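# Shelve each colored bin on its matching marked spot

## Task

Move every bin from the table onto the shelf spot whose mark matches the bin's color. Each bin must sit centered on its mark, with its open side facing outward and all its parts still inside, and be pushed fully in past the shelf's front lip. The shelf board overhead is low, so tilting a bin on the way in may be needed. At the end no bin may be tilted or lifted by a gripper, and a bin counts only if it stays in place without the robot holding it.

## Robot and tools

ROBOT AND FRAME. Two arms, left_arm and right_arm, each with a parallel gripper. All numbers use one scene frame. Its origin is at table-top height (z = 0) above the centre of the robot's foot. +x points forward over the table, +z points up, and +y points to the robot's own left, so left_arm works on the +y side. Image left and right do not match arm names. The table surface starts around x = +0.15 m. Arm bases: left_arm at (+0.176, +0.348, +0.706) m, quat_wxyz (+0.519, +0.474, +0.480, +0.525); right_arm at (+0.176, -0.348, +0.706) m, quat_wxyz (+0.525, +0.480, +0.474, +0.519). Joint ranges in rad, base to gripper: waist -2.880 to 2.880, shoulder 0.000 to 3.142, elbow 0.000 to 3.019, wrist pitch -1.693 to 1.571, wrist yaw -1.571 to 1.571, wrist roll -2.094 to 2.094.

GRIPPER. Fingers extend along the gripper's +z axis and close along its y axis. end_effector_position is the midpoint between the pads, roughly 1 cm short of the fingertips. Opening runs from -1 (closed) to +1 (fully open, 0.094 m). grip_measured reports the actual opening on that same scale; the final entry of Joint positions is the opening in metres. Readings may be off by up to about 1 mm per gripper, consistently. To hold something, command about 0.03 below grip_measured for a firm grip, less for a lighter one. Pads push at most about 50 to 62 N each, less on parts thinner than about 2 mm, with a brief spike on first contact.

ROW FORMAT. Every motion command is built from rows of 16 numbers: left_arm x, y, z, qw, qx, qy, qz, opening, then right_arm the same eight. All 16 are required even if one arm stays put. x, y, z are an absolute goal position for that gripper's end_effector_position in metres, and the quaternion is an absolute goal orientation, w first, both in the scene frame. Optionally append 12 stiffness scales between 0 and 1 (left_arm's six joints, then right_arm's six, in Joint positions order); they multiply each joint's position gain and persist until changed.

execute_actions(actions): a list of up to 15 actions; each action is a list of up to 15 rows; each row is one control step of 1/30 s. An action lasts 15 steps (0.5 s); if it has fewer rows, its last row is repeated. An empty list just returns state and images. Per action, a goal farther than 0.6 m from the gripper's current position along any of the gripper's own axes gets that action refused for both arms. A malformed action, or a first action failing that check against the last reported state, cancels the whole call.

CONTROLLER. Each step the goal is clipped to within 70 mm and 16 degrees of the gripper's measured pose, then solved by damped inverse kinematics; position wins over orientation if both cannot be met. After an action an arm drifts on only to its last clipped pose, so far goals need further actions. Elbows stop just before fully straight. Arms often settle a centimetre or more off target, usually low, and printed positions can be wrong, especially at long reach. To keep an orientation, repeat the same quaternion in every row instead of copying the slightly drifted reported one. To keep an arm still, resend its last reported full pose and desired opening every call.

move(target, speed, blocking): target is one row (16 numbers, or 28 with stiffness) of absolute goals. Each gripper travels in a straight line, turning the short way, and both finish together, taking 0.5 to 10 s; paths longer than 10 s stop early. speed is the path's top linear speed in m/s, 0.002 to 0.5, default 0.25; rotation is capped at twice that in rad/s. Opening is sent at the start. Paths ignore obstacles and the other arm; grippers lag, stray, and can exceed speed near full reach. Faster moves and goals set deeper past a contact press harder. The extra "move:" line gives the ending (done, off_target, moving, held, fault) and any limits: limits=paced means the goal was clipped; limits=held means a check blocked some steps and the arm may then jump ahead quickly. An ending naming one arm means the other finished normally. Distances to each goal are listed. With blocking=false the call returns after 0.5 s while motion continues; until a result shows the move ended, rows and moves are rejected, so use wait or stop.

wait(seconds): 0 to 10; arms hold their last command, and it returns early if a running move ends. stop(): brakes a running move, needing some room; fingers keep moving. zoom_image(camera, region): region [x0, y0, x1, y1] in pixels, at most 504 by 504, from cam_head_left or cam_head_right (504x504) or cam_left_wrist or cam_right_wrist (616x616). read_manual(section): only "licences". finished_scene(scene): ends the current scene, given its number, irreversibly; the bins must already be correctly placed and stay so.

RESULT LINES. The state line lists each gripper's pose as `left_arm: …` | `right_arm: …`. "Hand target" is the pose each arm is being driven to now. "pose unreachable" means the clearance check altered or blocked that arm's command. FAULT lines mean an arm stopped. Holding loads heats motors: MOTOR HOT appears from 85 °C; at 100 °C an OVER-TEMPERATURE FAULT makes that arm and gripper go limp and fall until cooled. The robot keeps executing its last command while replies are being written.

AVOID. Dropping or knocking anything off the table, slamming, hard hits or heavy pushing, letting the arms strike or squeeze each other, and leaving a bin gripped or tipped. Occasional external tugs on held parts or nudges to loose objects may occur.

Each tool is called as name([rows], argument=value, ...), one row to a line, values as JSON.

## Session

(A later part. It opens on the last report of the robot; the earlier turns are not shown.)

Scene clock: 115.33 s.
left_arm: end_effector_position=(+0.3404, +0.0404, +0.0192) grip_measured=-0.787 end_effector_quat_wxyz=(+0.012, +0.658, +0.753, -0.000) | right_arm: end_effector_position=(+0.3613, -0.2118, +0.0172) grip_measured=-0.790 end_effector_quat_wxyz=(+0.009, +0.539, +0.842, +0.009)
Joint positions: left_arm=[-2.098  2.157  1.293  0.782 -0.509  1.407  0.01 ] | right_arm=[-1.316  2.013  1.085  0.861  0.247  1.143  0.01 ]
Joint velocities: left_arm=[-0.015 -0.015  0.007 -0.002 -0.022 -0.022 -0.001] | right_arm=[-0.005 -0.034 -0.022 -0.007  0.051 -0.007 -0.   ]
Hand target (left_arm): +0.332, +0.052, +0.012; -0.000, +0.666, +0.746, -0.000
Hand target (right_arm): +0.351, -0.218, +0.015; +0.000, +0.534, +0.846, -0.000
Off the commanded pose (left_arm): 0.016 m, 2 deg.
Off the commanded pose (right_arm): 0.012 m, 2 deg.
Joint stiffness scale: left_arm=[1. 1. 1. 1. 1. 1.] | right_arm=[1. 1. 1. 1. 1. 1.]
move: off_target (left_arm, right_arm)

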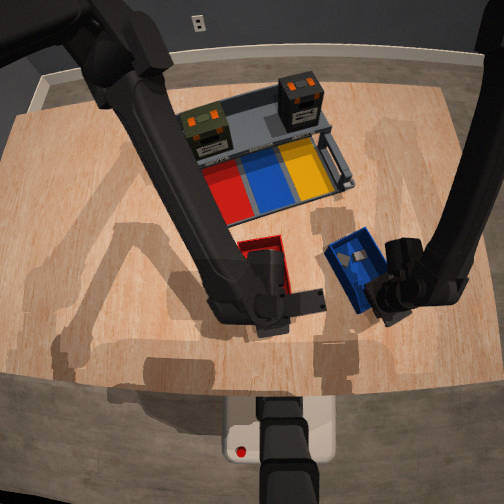

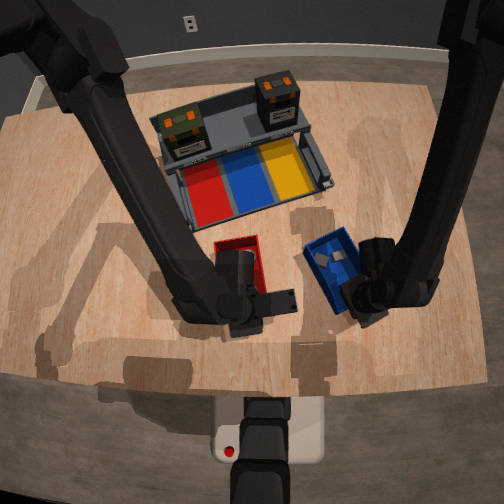

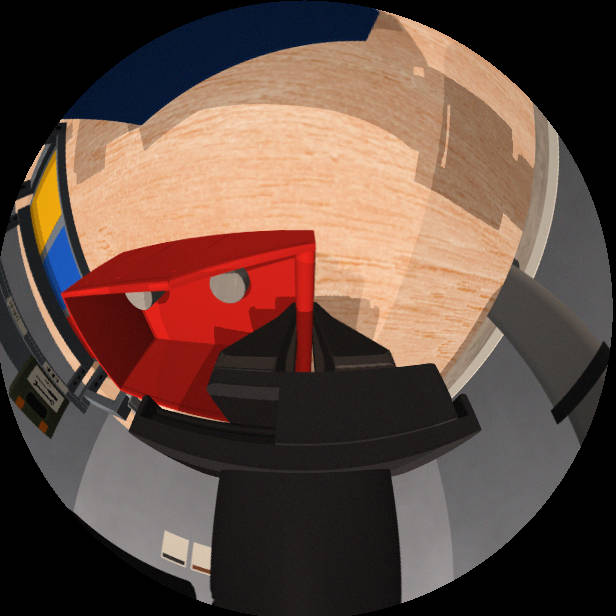

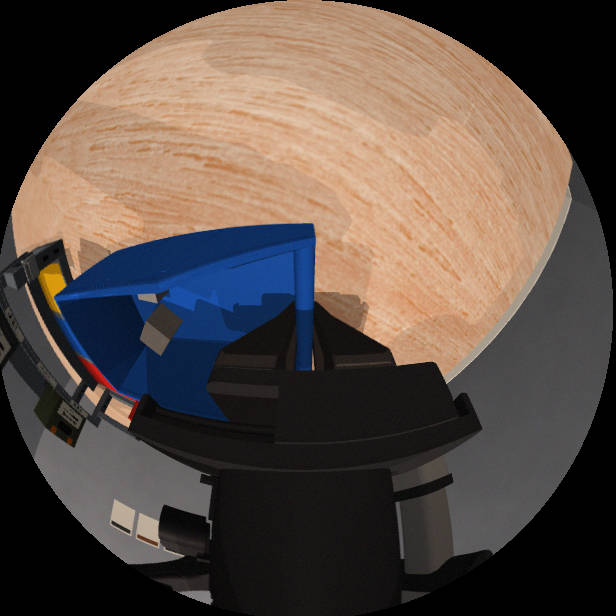

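move(target=[0.338,0.045,0.09,0,0.6659,0.7461,0,-0.82, 0.351,-0.218,0.015,0,0.5336,0.8457,0,-0.8], speed=0.08)

Scene clock: 119.03 s.
left_arm: end_effector_position=(+0.3408, +0.0563, +0.0689) grip_measured=-0.797 end_effector_quat_wxyz=(-0.010, +0.664, +0.748, +0.010) | right_arm: end_effector_position=(+0.3613, -0.2118, +0.0172) grip_measured=-0.790 end_effector_quat_wxyz=(+0.009, +0.539, +0.842, +0.009)
Joint positions: left_arm=[-2.129  2.06   1.135  0.816 -0.583  1.407  0.01 ] | right_arm=[-1.316  2.013  1.085  0.861  0.247  1.143  0.01 ]
Joint velocities: left_arm=[-0.005 -0.005 -0.017  0.002 -0.022 -0.066  0.   ] | right_arm=[-0.015  0.005 -0.007  0.002  0.007  0.066 -0.001]
Hand target (left_arm): +0.338, +0.044, +0.089; +0.000, +0.666, +0.746, -0.000
Hand target (right_arm): +0.351, -0.218, +0.015; +0.000, +0.534, +0.846, -0.000
Off the commanded pose (left_arm): 0.024 m, 2 deg.
Off the commanded pose (right_arm): 0.012 m, 2 deg.
Joint stiffness scale: left_arm=[1. 1. 1. 1. 1. 1.] | right_arm=[1. 1. 1. 1. 1. 1.]
move: off_target (left_arm, right_arm)

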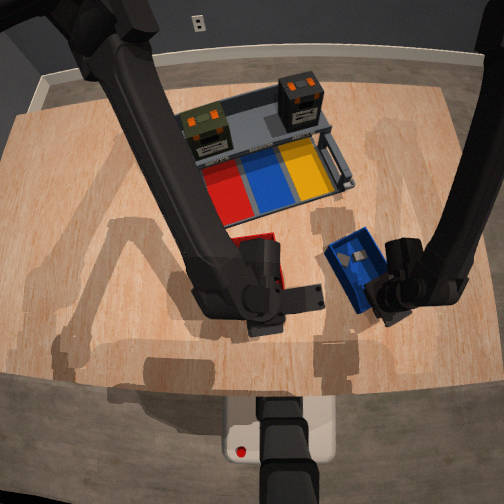

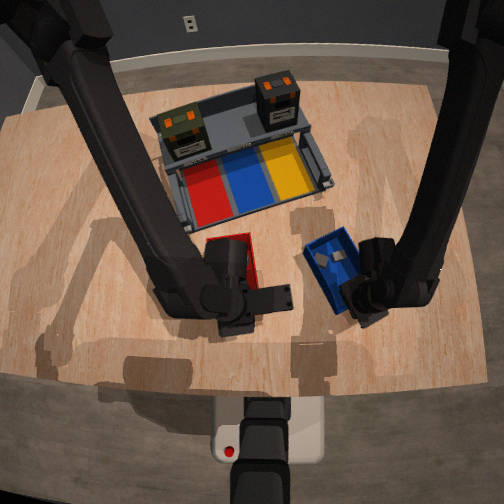

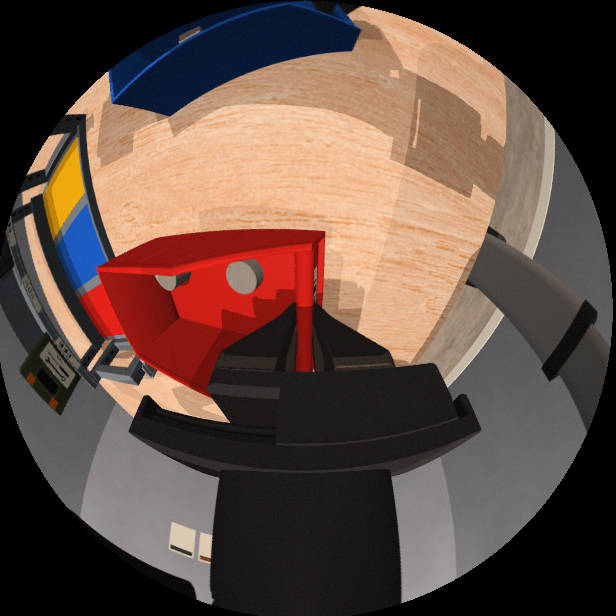

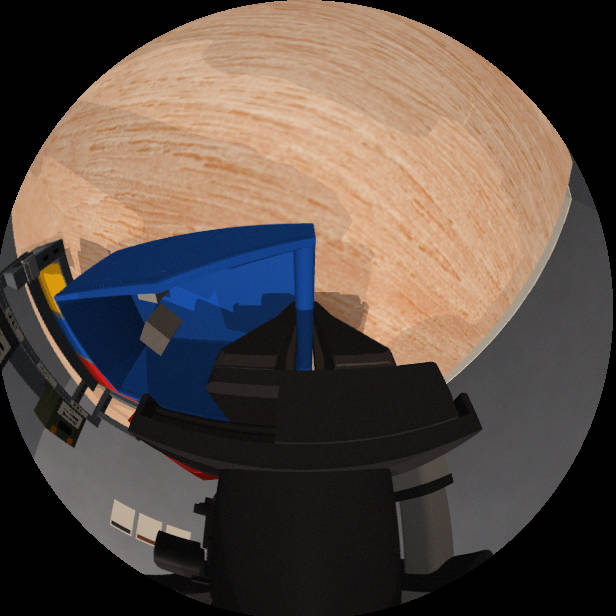

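move(target=[0.338,0.045,0.14,0,0.6659,0.7461,0,-0.83, 0.351,-0.218,0.015,0,0.5336,0.8457,0,-0.8], speed=0.05)

zoom_image(camera="cam_left_wrist", region=[60, 150, 400, 420])

Scene clock: 124.60 s.
left_arm: end_effector_position=(+0.3404, +0.0550, +0.1175) grip_measured=-0.797 end_effector_quat_wxyz=(-0.011, +0.667, +0.745, +0.011) | right_arm: end_effector_position=(+0.3613, -0.2118, +0.0172) grip_measured=-0.790 end_effector_quat_wxyz=(+0.009, +0.539, +0.842, +0.009)
Joint positions: left_arm=[-2.181  1.988  1.008  0.867 -0.637  1.407  0.01 ] | right_arm=[-1.316  2.013  1.085  0.861  0.247  1.143  0.01 ]
Joint velocities: left_arm=[-0.005 -0.015 -0.002 -0.002  0.022 -0.037 -0.001] | right_arm=[-0.005  0.005  0.002 -0.012  0.051 -0.007 -0.001]
Hand target (left_arm): +0.338, +0.044, +0.139; +0.000, +0.666, +0.746, +0.000
Hand target (right_arm): +0.351, -0.218, +0.015; +0.000, +0.534, +0.846, -0.000
Off the commanded pose (left_arm): 0.025 m, 2 deg.
Off the commanded pose (right_arm): 0.012 m, 2 deg.
Joint stiffness scale: left_arm=[1. 1. 1. 1. 1. 1.] | right_arm=[1. 1. 1. 1. 1. 1.]
move: off_target (left_arm, right_arm)

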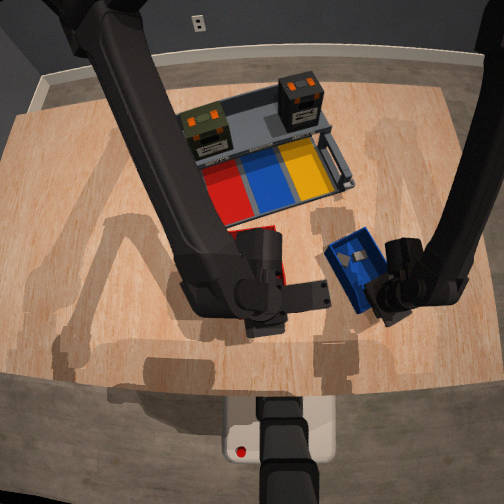

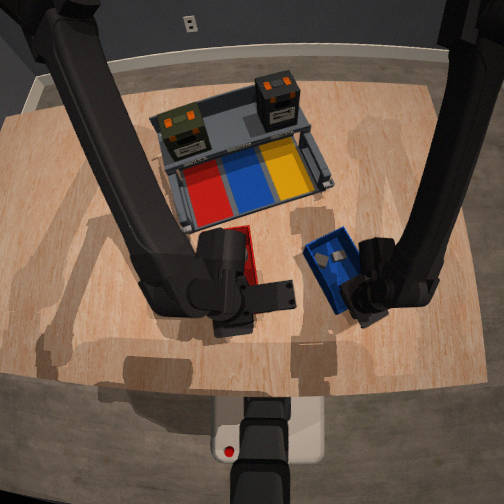

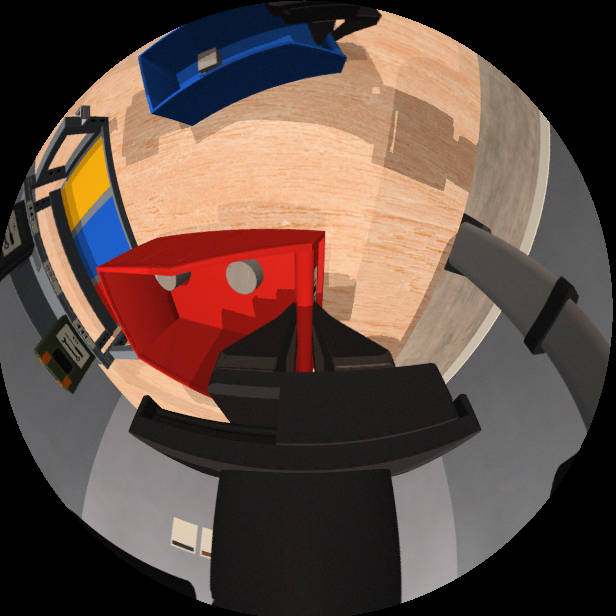

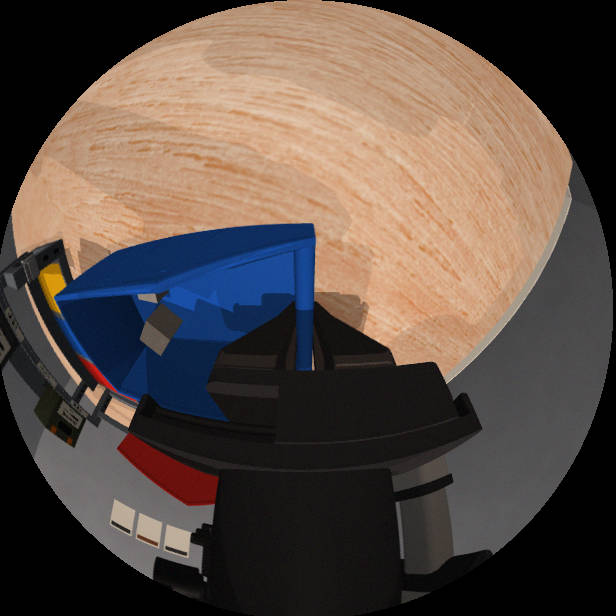

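Region (60, 150, 400, 420) of cam_left_wrist's 616x616 image, scaled by 1.482, with more detail than that image has; it fills the top 400 rows of this view, and the rest is white.

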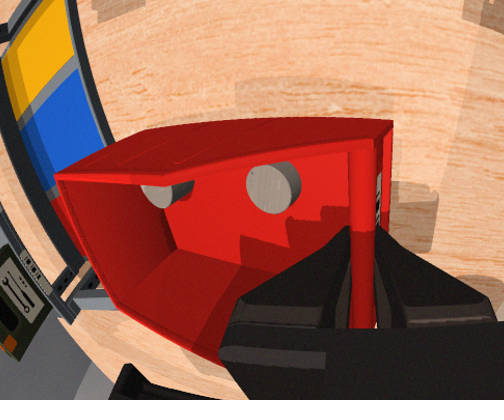

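move(target=[0.479,0.100,0.135,0,0.6157,0.7880,0,-0.83, 0.351,-0.218,0.015,0,0.5336,0.8457,0,-0.8], speed=0.1)

zoom_image(camera="cam_left_wrist", region=[0, 50, 400, 420])

zoom_image(camera="cam_head_right", region=[130, 80, 350, 280])

Scene clock: 133.07 s.
left_arm: end_effector_position=(+0.4805, +0.0935, +0.1301) grip_measured=-0.797 end_effector_quat_wxyz=(+0.004, +0.619, +0.785, +0.001) | right_arm: end_effector_position=(+0.3613, -0.2118, +0.0172) grip_measured=-0.790 end_effector_quat_wxyz=(+0.009, +0.539, +0.842, +0.009)
Joint positions: left_arm=[-2.111  1.659  1.008  0.556 -0.535  1.299  0.01 ] | right_arm=[-1.316  2.013  1.085  0.861  0.247  1.143  0.01 ]
Joint velocities: left_arm=[ 0.005  0.005 -0.002 -0.012  0.022 -0.022  0.001] | right_arm=[ 0.005 -0.005 -0.017 -0.007 -0.037  0.022 -0.001]
Hand target (left_arm): +0.480, +0.100, +0.135; +0.000, +0.615, +0.788, +0.000
Hand target (right_arm): +0.351, -0.218, +0.015; +0.000, +0.534, +0.846, -0.000
Off the commanded pose (left_arm): 0.008 m, 1 deg.
Off the commanded pose (right_arm): 0.012 m, 2 deg.
Joint stiffness scale: left_arm=[1. 1. 1. 1. 1. 1.] | right_arm=[1. 1. 1. 1. 1. 1.]
move: off_target (right_arm)

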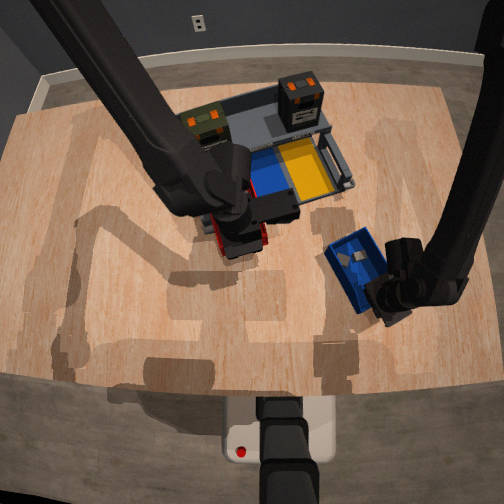

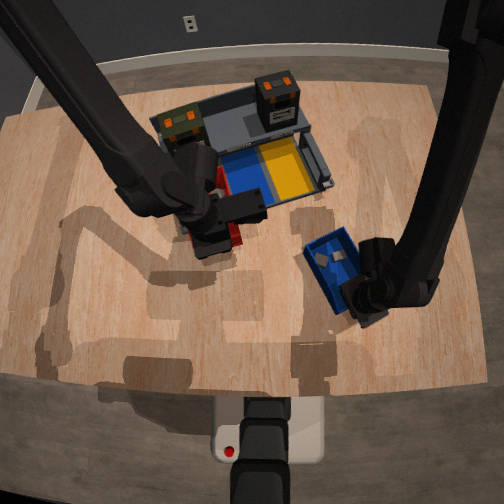

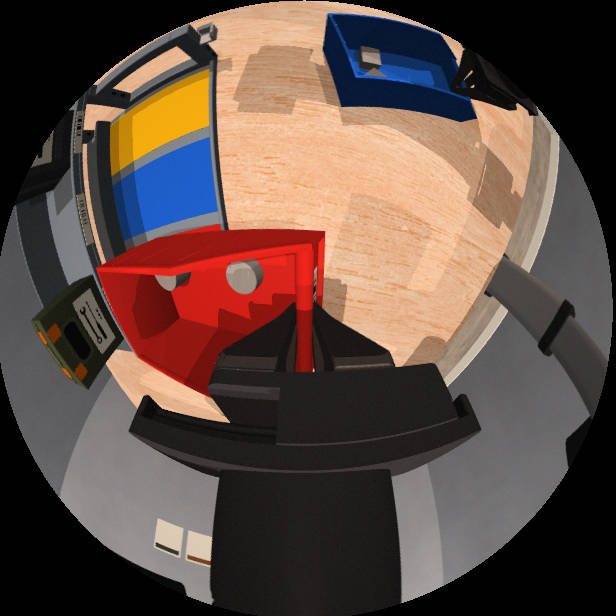

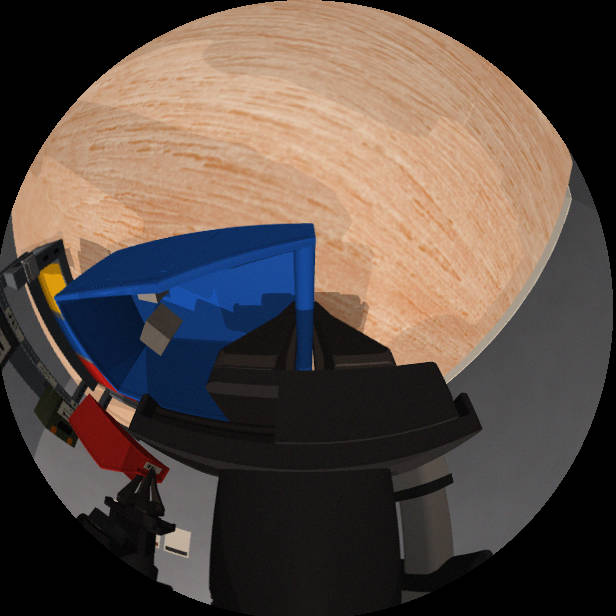

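Region (0, 50, 400, 420) of cam_left_wrist's 616x616 image, scaled by 1.260, with more detail than that image has; it fills the top 466 rows of this view, and the rest is white.

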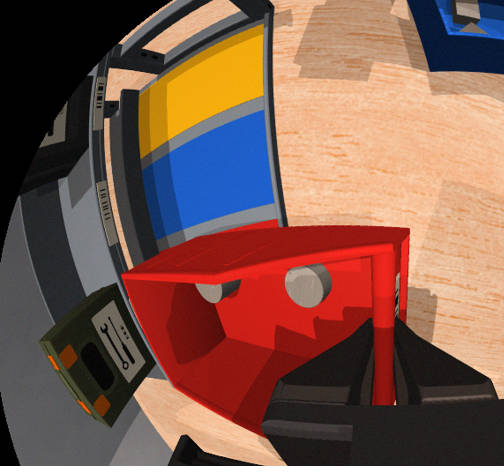

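Region (130, 80, 350, 280) of cam_head_right's 504x504 image, scaled by 2.291, with more detail than that image has; it fills the top 458 rows of this view, and the rest is white.

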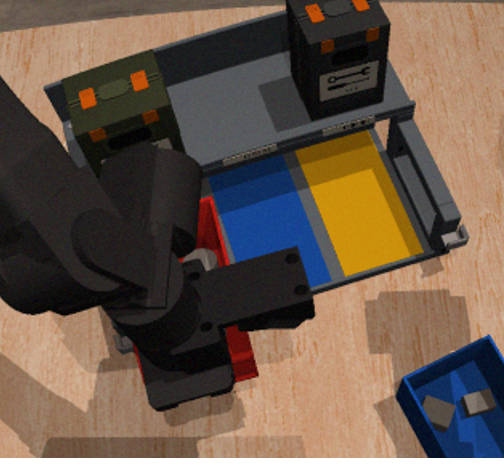

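zoom_image(camera="cam_left_wrist", region=[70, 50, 250, 280])

Region (70, 50, 250, 280) of cam_left_wrist's 616x616 image, scaled by 2.191, with more detail than that image has; it fills the left 394 columns of this view, and the rest is white.

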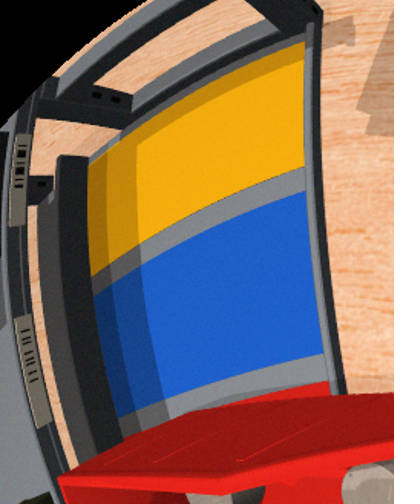

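move(target=[0.476,0.100,0.085,0,0.5948,0.8039,0,-0.83, 0.351,-0.218,0.015,0,0.5336,0.8457,0,-0.8], speed=0.05)

zoom_image(camera="cam_left_wrist", region=[30, 100, 340, 420])

zoom_image(camera="cam_head_right", region=[130, 80, 350, 280])

Scene clock: 144.13 s.
left_arm: end_effector_position=(+0.4783, +0.0984, +0.0878) grip_measured=-0.797 end_effector_quat_wxyz=(+0.005, +0.598, +0.801, +0.001) | right_arm: end_effector_position=(+0.3613, -0.2118, +0.0172) grip_measured=-0.790 end_effector_quat_wxyz=(+0.009, +0.539, +0.842, +0.009)
Joint positions: left_arm=[-2.063  1.744  1.105  0.547 -0.486  1.252  0.01 ] | right_arm=[-1.316  2.013  1.085  0.861  0.247  1.143  0.01 ]
Joint velocities: left_arm=[-0.005 -0.015 -0.007 -0.007 -0.066 -0.022 -0.   ] | right_arm=[ 0.005 -0.005  0.007  0.007 -0.022 -0.095 -0.001]
Hand target (left_arm): +0.475, +0.101, +0.085; -0.000, +0.595, +0.804, -0.000
Hand target (right_arm): +0.351, -0.218, +0.015; +0.000, +0.534, +0.846, -0.000
Off the commanded pose (left_arm): 0.004 m, 1 deg.
Off the commanded pose (right_arm): 0.012 m, 2 deg.
Joint stiffness scale: left_arm=[1. 1. 1. 1. 1. 1.] | right_arm=[1. 1. 1. 1. 1. 1.]
move: off_target (right_arm)

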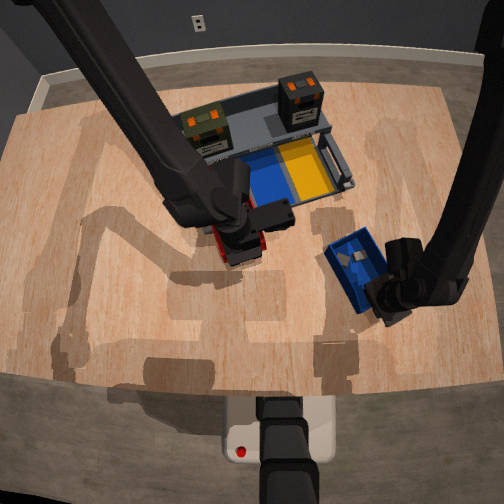

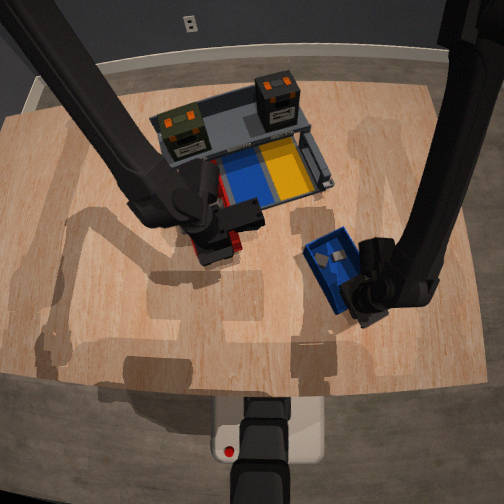

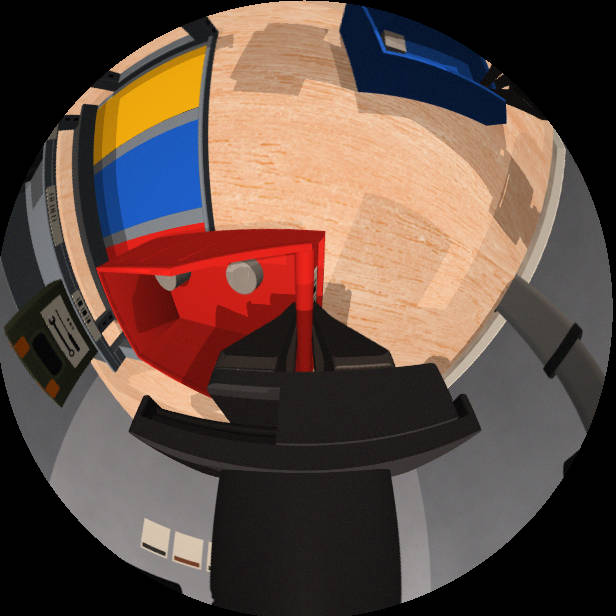

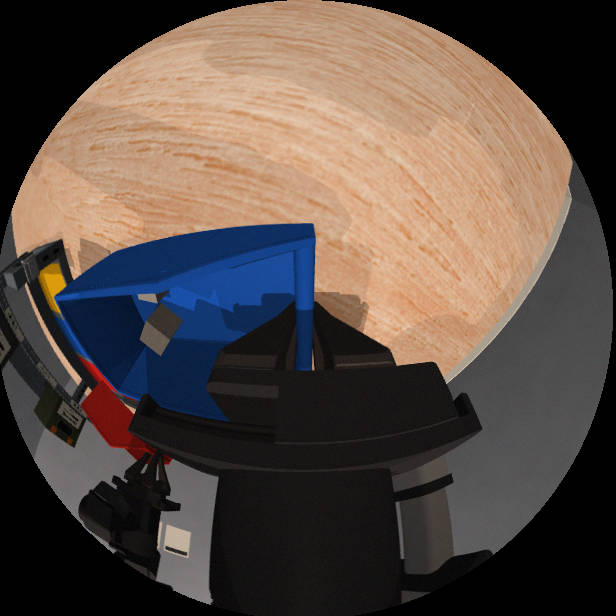

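Region (30, 100, 340, 420) of cam_left_wrist's 616x616 image, scaled by 1.575, with more detail than that image has; it fills the left 488 columns of this view, and the rest is white.

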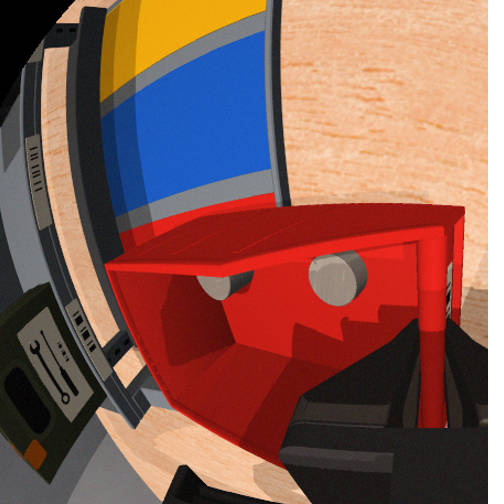

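Region (130, 80, 350, 280) of cam_head_right's 504x504 image, scaled by 2.291, with more detail than that image has; it fills the top 458 rows of this view, and the rest is white.

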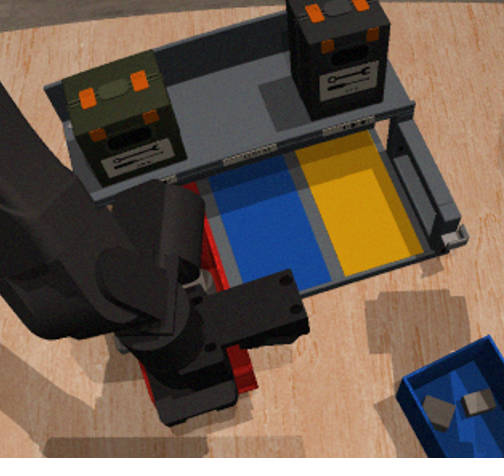

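move(target=[0.478,0.101,0.054,0,0.5948,0.8039,0,-0.83, 0.351,-0.218,0.015,0,0.5336,0.8457,0,-0.8], speed=0.04)

zoom_image(camera="cam_left_wrist", region=[30, 100, 340, 420])

zoom_image(camera="cam_right_wrist", region=[0, 300, 200, 500])

Scene clock: 152.30 s.
left_arm: end_effector_position=(+0.4821, +0.0955, +0.0599) grip_measured=-0.797 end_effector_quat_wxyz=(+0.008, +0.596, +0.803, +0.001) | right_arm: end_effector_position=(+0.3613, -0.2118, +0.0172) grip_measured=-0.790 end_effector_quat_wxyz=(+0.009, +0.539, +0.842, +0.009)
Joint positions: left_arm=[-2.043  1.8    1.187  0.528 -0.462  1.25   0.01 ] | right_arm=[-1.316  2.013  1.085  0.861  0.247  1.143  0.01 ]
Joint velocities: left_arm=[ 0.005 -0.015 -0.002  0.007 -0.007 -0.007  0.001] | right_arm=[-0.015 -0.005 -0.017 -0.002 -0.037 -0.037 -0.001]
Hand target (left_arm): +0.478, +0.102, +0.054; -0.000, +0.595, +0.804, +0.000
Hand target (right_arm): +0.351, -0.218, +0.015; +0.000, +0.534, +0.846, -0.000
Off the commanded pose (left_arm): 0.009 m, 1 deg.
Off the commanded pose (right_arm): 0.012 m, 2 deg.
Joint stiffness scale: left_arm=[1. 1. 1. 1. 1. 1.] | right_arm=[1. 1. 1. 1. 1. 1.]
move: off_target (right_arm)

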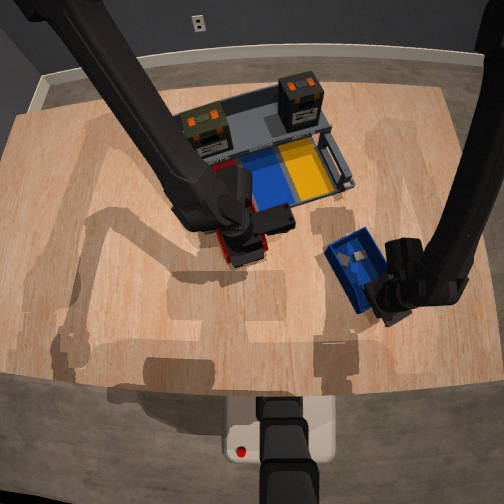

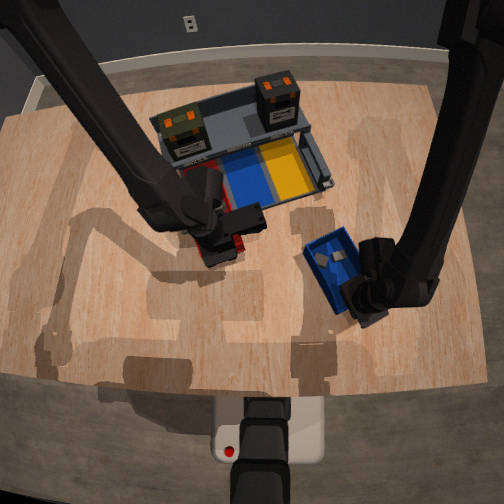

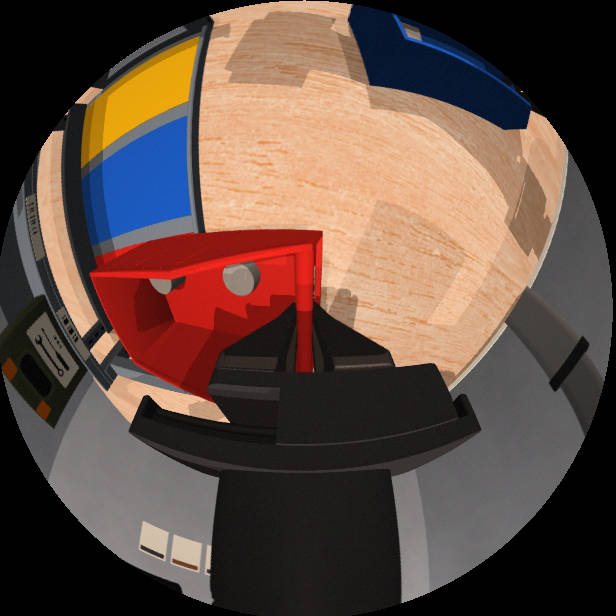

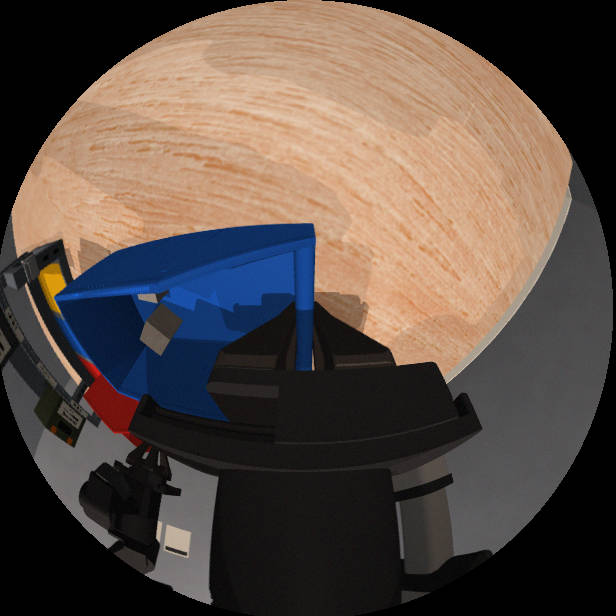

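Region (30, 100, 340, 420) of cam_left_wrist's 616x616 image, scaled by 1.575, with more detail than that image has; it fills the left 488 columns of this view, and the rest is white.

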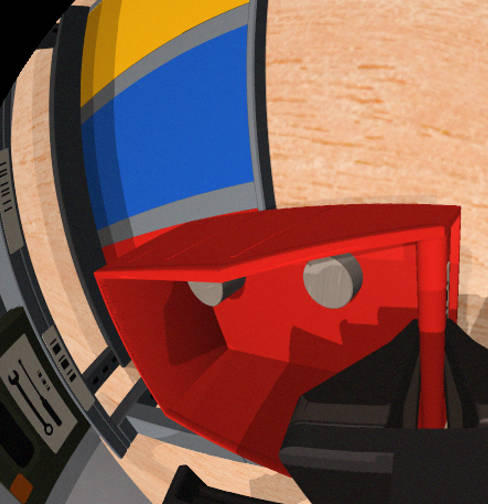

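Region (0, 300, 200, 500) of cam_right_wrist's 616x616 image, scaled by 2.520, with more detail than that image has.

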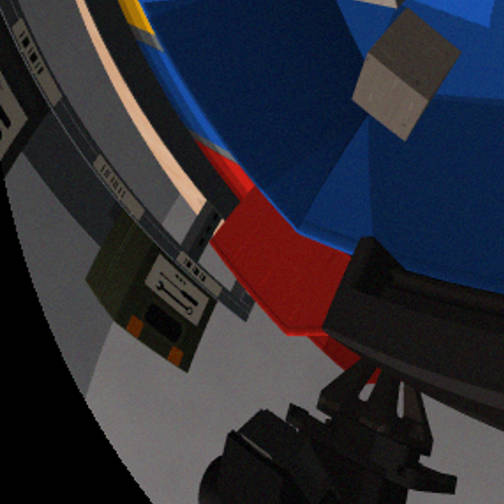

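move(target=[0.530,0.117,0.055,0,0.5948,0.8039,0,-0.83, 0.351,-0.218,0.015,0,0.5336,0.8457,0,-0.8], speed=0.04)

zoom_image(camera="cam_left_wrist", region=[30, 100, 340, 420])

zoom_image(camera="cam_right_wrist", region=[0, 300, 200, 500])

Scene clock: 162.00 s.
left_arm: end_effector_position=(+0.5135, +0.1041, +0.0564) grip_measured=-0.797 end_effector_quat_wxyz=(-0.001, +0.600, +0.800, -0.010) | right_arm: end_effector_position=(+0.3613, -0.2118, +0.0172) grip_measured=-0.790 end_effector_quat_wxyz=(+0.009, +0.539, +0.842, +0.009)
Joint positions: left_arm=[-2.022  1.751  1.234  0.404 -0.434  1.25   0.01 ] | right_arm=[-1.316  2.013  1.085  0.861  0.247  1.143  0.01 ]
Joint velocities: left_arm=[ 0.005 -0.005 -0.012 -0.012  0.066  0.037  0.   ] | right_arm=[-0.005 -0.015 -0.002  0.022 -0.022 -0.022 -0.001]
Hand target (left_arm): +0.530, +0.117, +0.055; -0.000, +0.595, +0.804, -0.000
Hand target (right_arm): +0.351, -0.218, +0.015; +0.000, +0.534, +0.846, -0.000
Off the commanded pose (left_arm): 0.021 m, 1 deg.
Off the commanded pose (right_arm): 0.012 m, 2 deg.
Joint stiffness scale: left_arm=[1. 1. 1. 1. 1. 1.] | right_arm=[1. 1. 1. 1. 1. 1.]
move: off_target (left_arm, right_arm)

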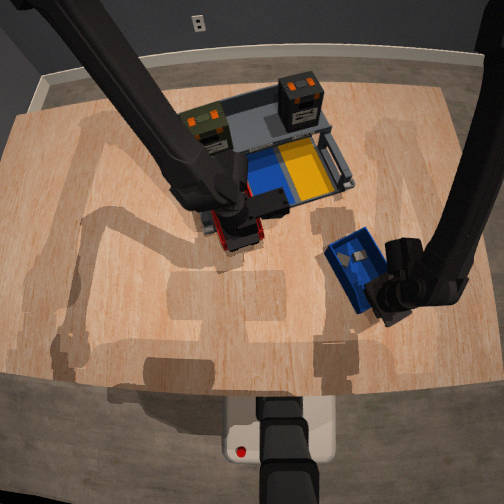

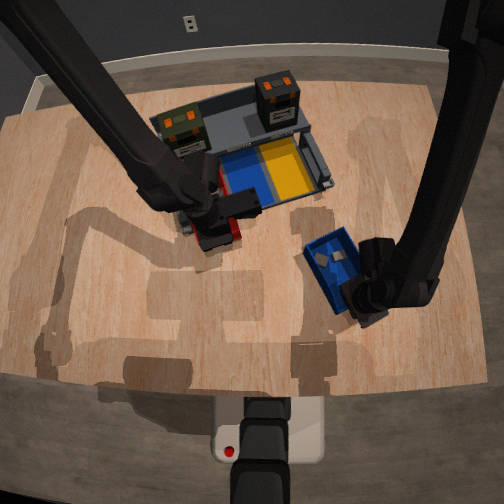

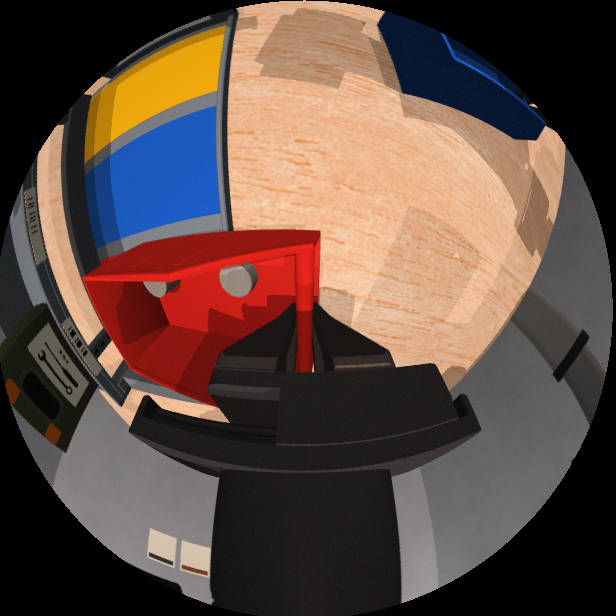

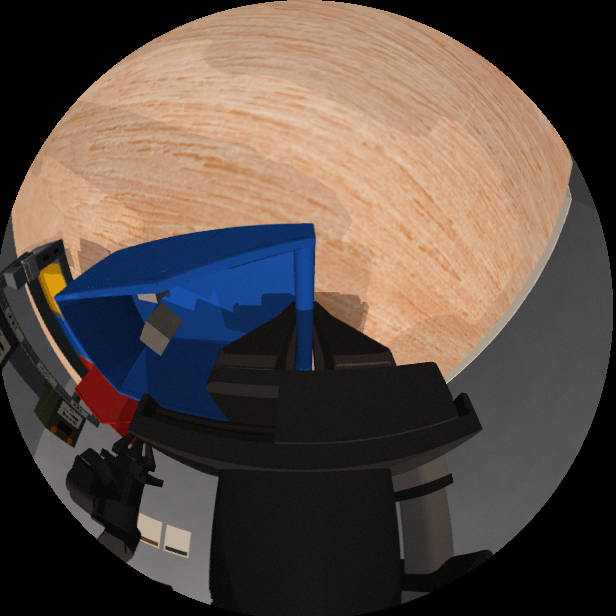

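Region (30, 100, 340, 420) of cam_left_wrist's 616x616 image, scaled by 1.575, with more detail than that image has; it fills the left 488 columns of this view, and the rest is white.

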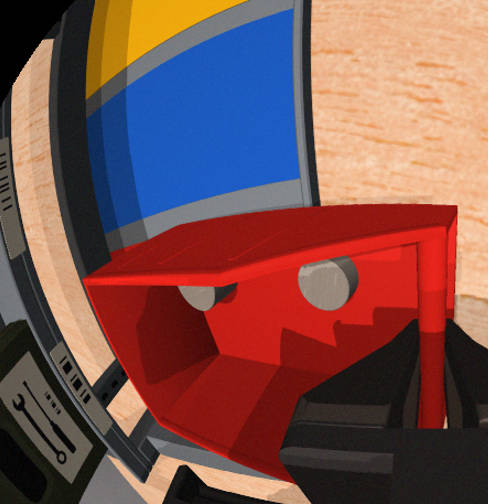

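Region (0, 300, 200, 500) of cam_right_wrist's 616x616 image, scaled by 2.520, with more detail than that image has.

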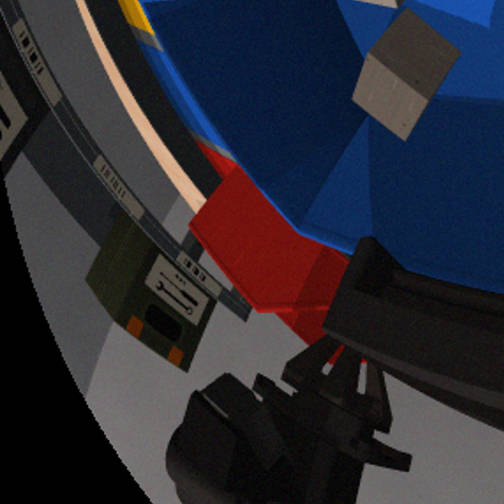

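move(target=[0.568,0.134,0.054,0,0.591,0.8067,0,-0.83, 0.351,-0.218,0.015,0,0.5336,0.8457,0,-0.8], speed=0.04)

zoom_image(camera="cam_left_wrist", region=[30, 100, 340, 420])

zoom_image(camera="cam_right_wrist", region=[0, 300, 200, 500])

Scene clock: 167.87 s.
left_arm: end_effector_position=(+0.5511, +0.1204, +0.0538) grip_measured=-0.797 end_effector_quat_wxyz=(-0.001, +0.599, +0.801, -0.010) | right_arm: end_effector_position=(+0.3613, -0.2118, +0.0172) grip_measured=-0.790 end_effector_quat_wxyz=(+0.009, +0.539, +0.842, +0.009)
Joint positions: left_arm=[-1.992  1.704  1.278  0.313 -0.404  1.25   0.01 ] | right_arm=[-1.316  2.013  1.085  0.861  0.247  1.143  0.01 ]
Joint velocities: left_arm=[ 0.005 -0.005  0.007 -0.012 -0.007  0.022 -0.001] | right_arm=[-0.005 -0.005  0.007 -0.007 -0.022  0.007  0.   ]
Hand target (left_arm): +0.568, +0.134, +0.054; +0.000, +0.591, +0.807, +0.000
Hand target (right_arm): +0.351, -0.218, +0.015; +0.000, +0.534, +0.846, -0.000
Off the commanded pose (left_arm): 0.022 m, 2 deg.
Off the commanded pose (right_arm): 0.012 m, 2 deg.
Joint stiffness scale: left_arm=[1. 1. 1. 1. 1. 1.] | right_arm=[1. 1. 1. 1. 1. 1.]
move: off_target (left_arm, right_arm)

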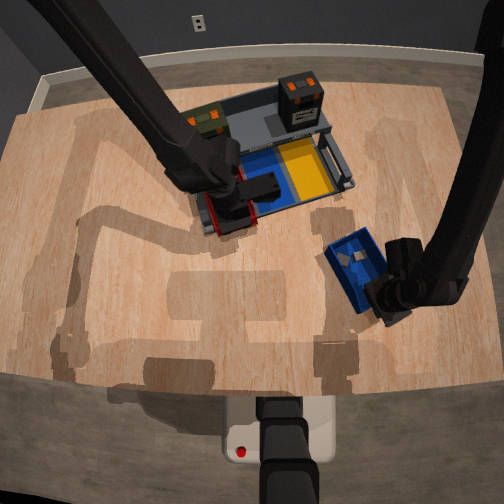

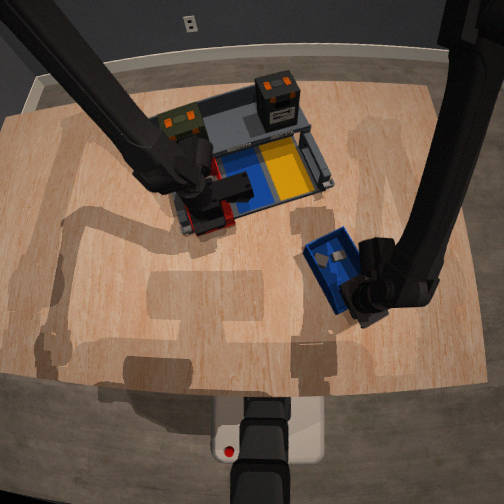

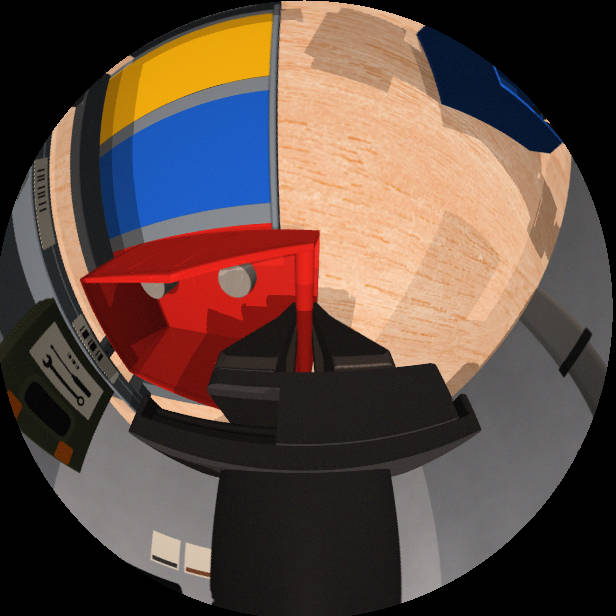

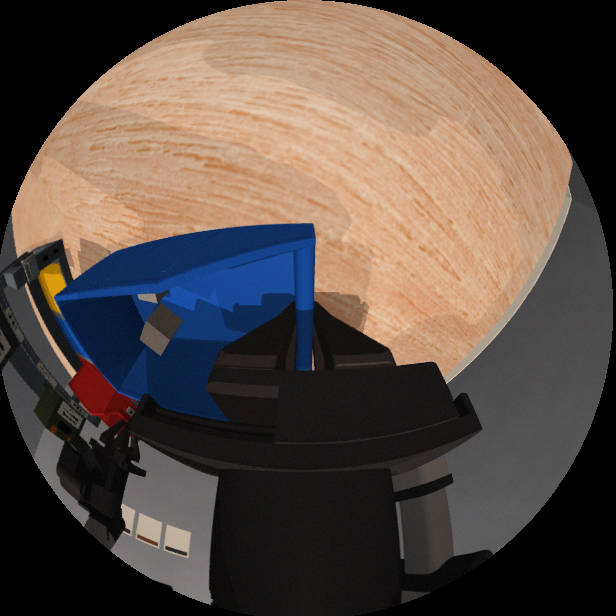

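Region (30, 100, 340, 420) of cam_left_wrist's 616x616 image, scaled by 1.575, with more detail than that image has; it fills the left 488 columns of this view, and the rest is white.

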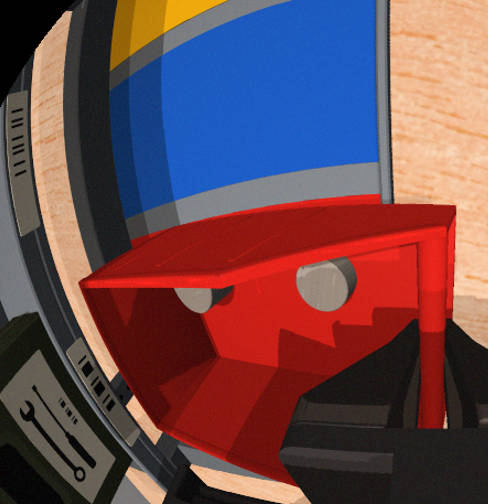

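Region (0, 300, 200, 500) of cam_right_wrist's 616x616 image, scaled by 2.520, with more detail than that image has.

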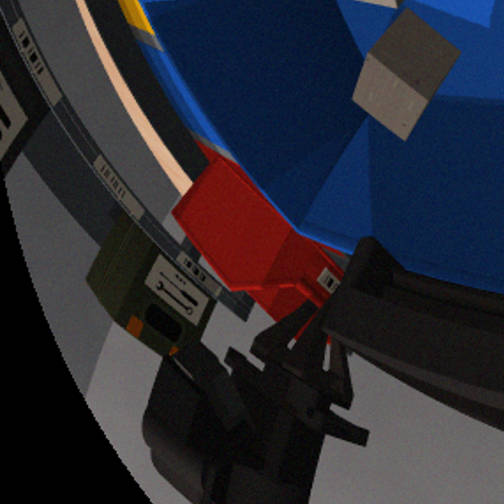

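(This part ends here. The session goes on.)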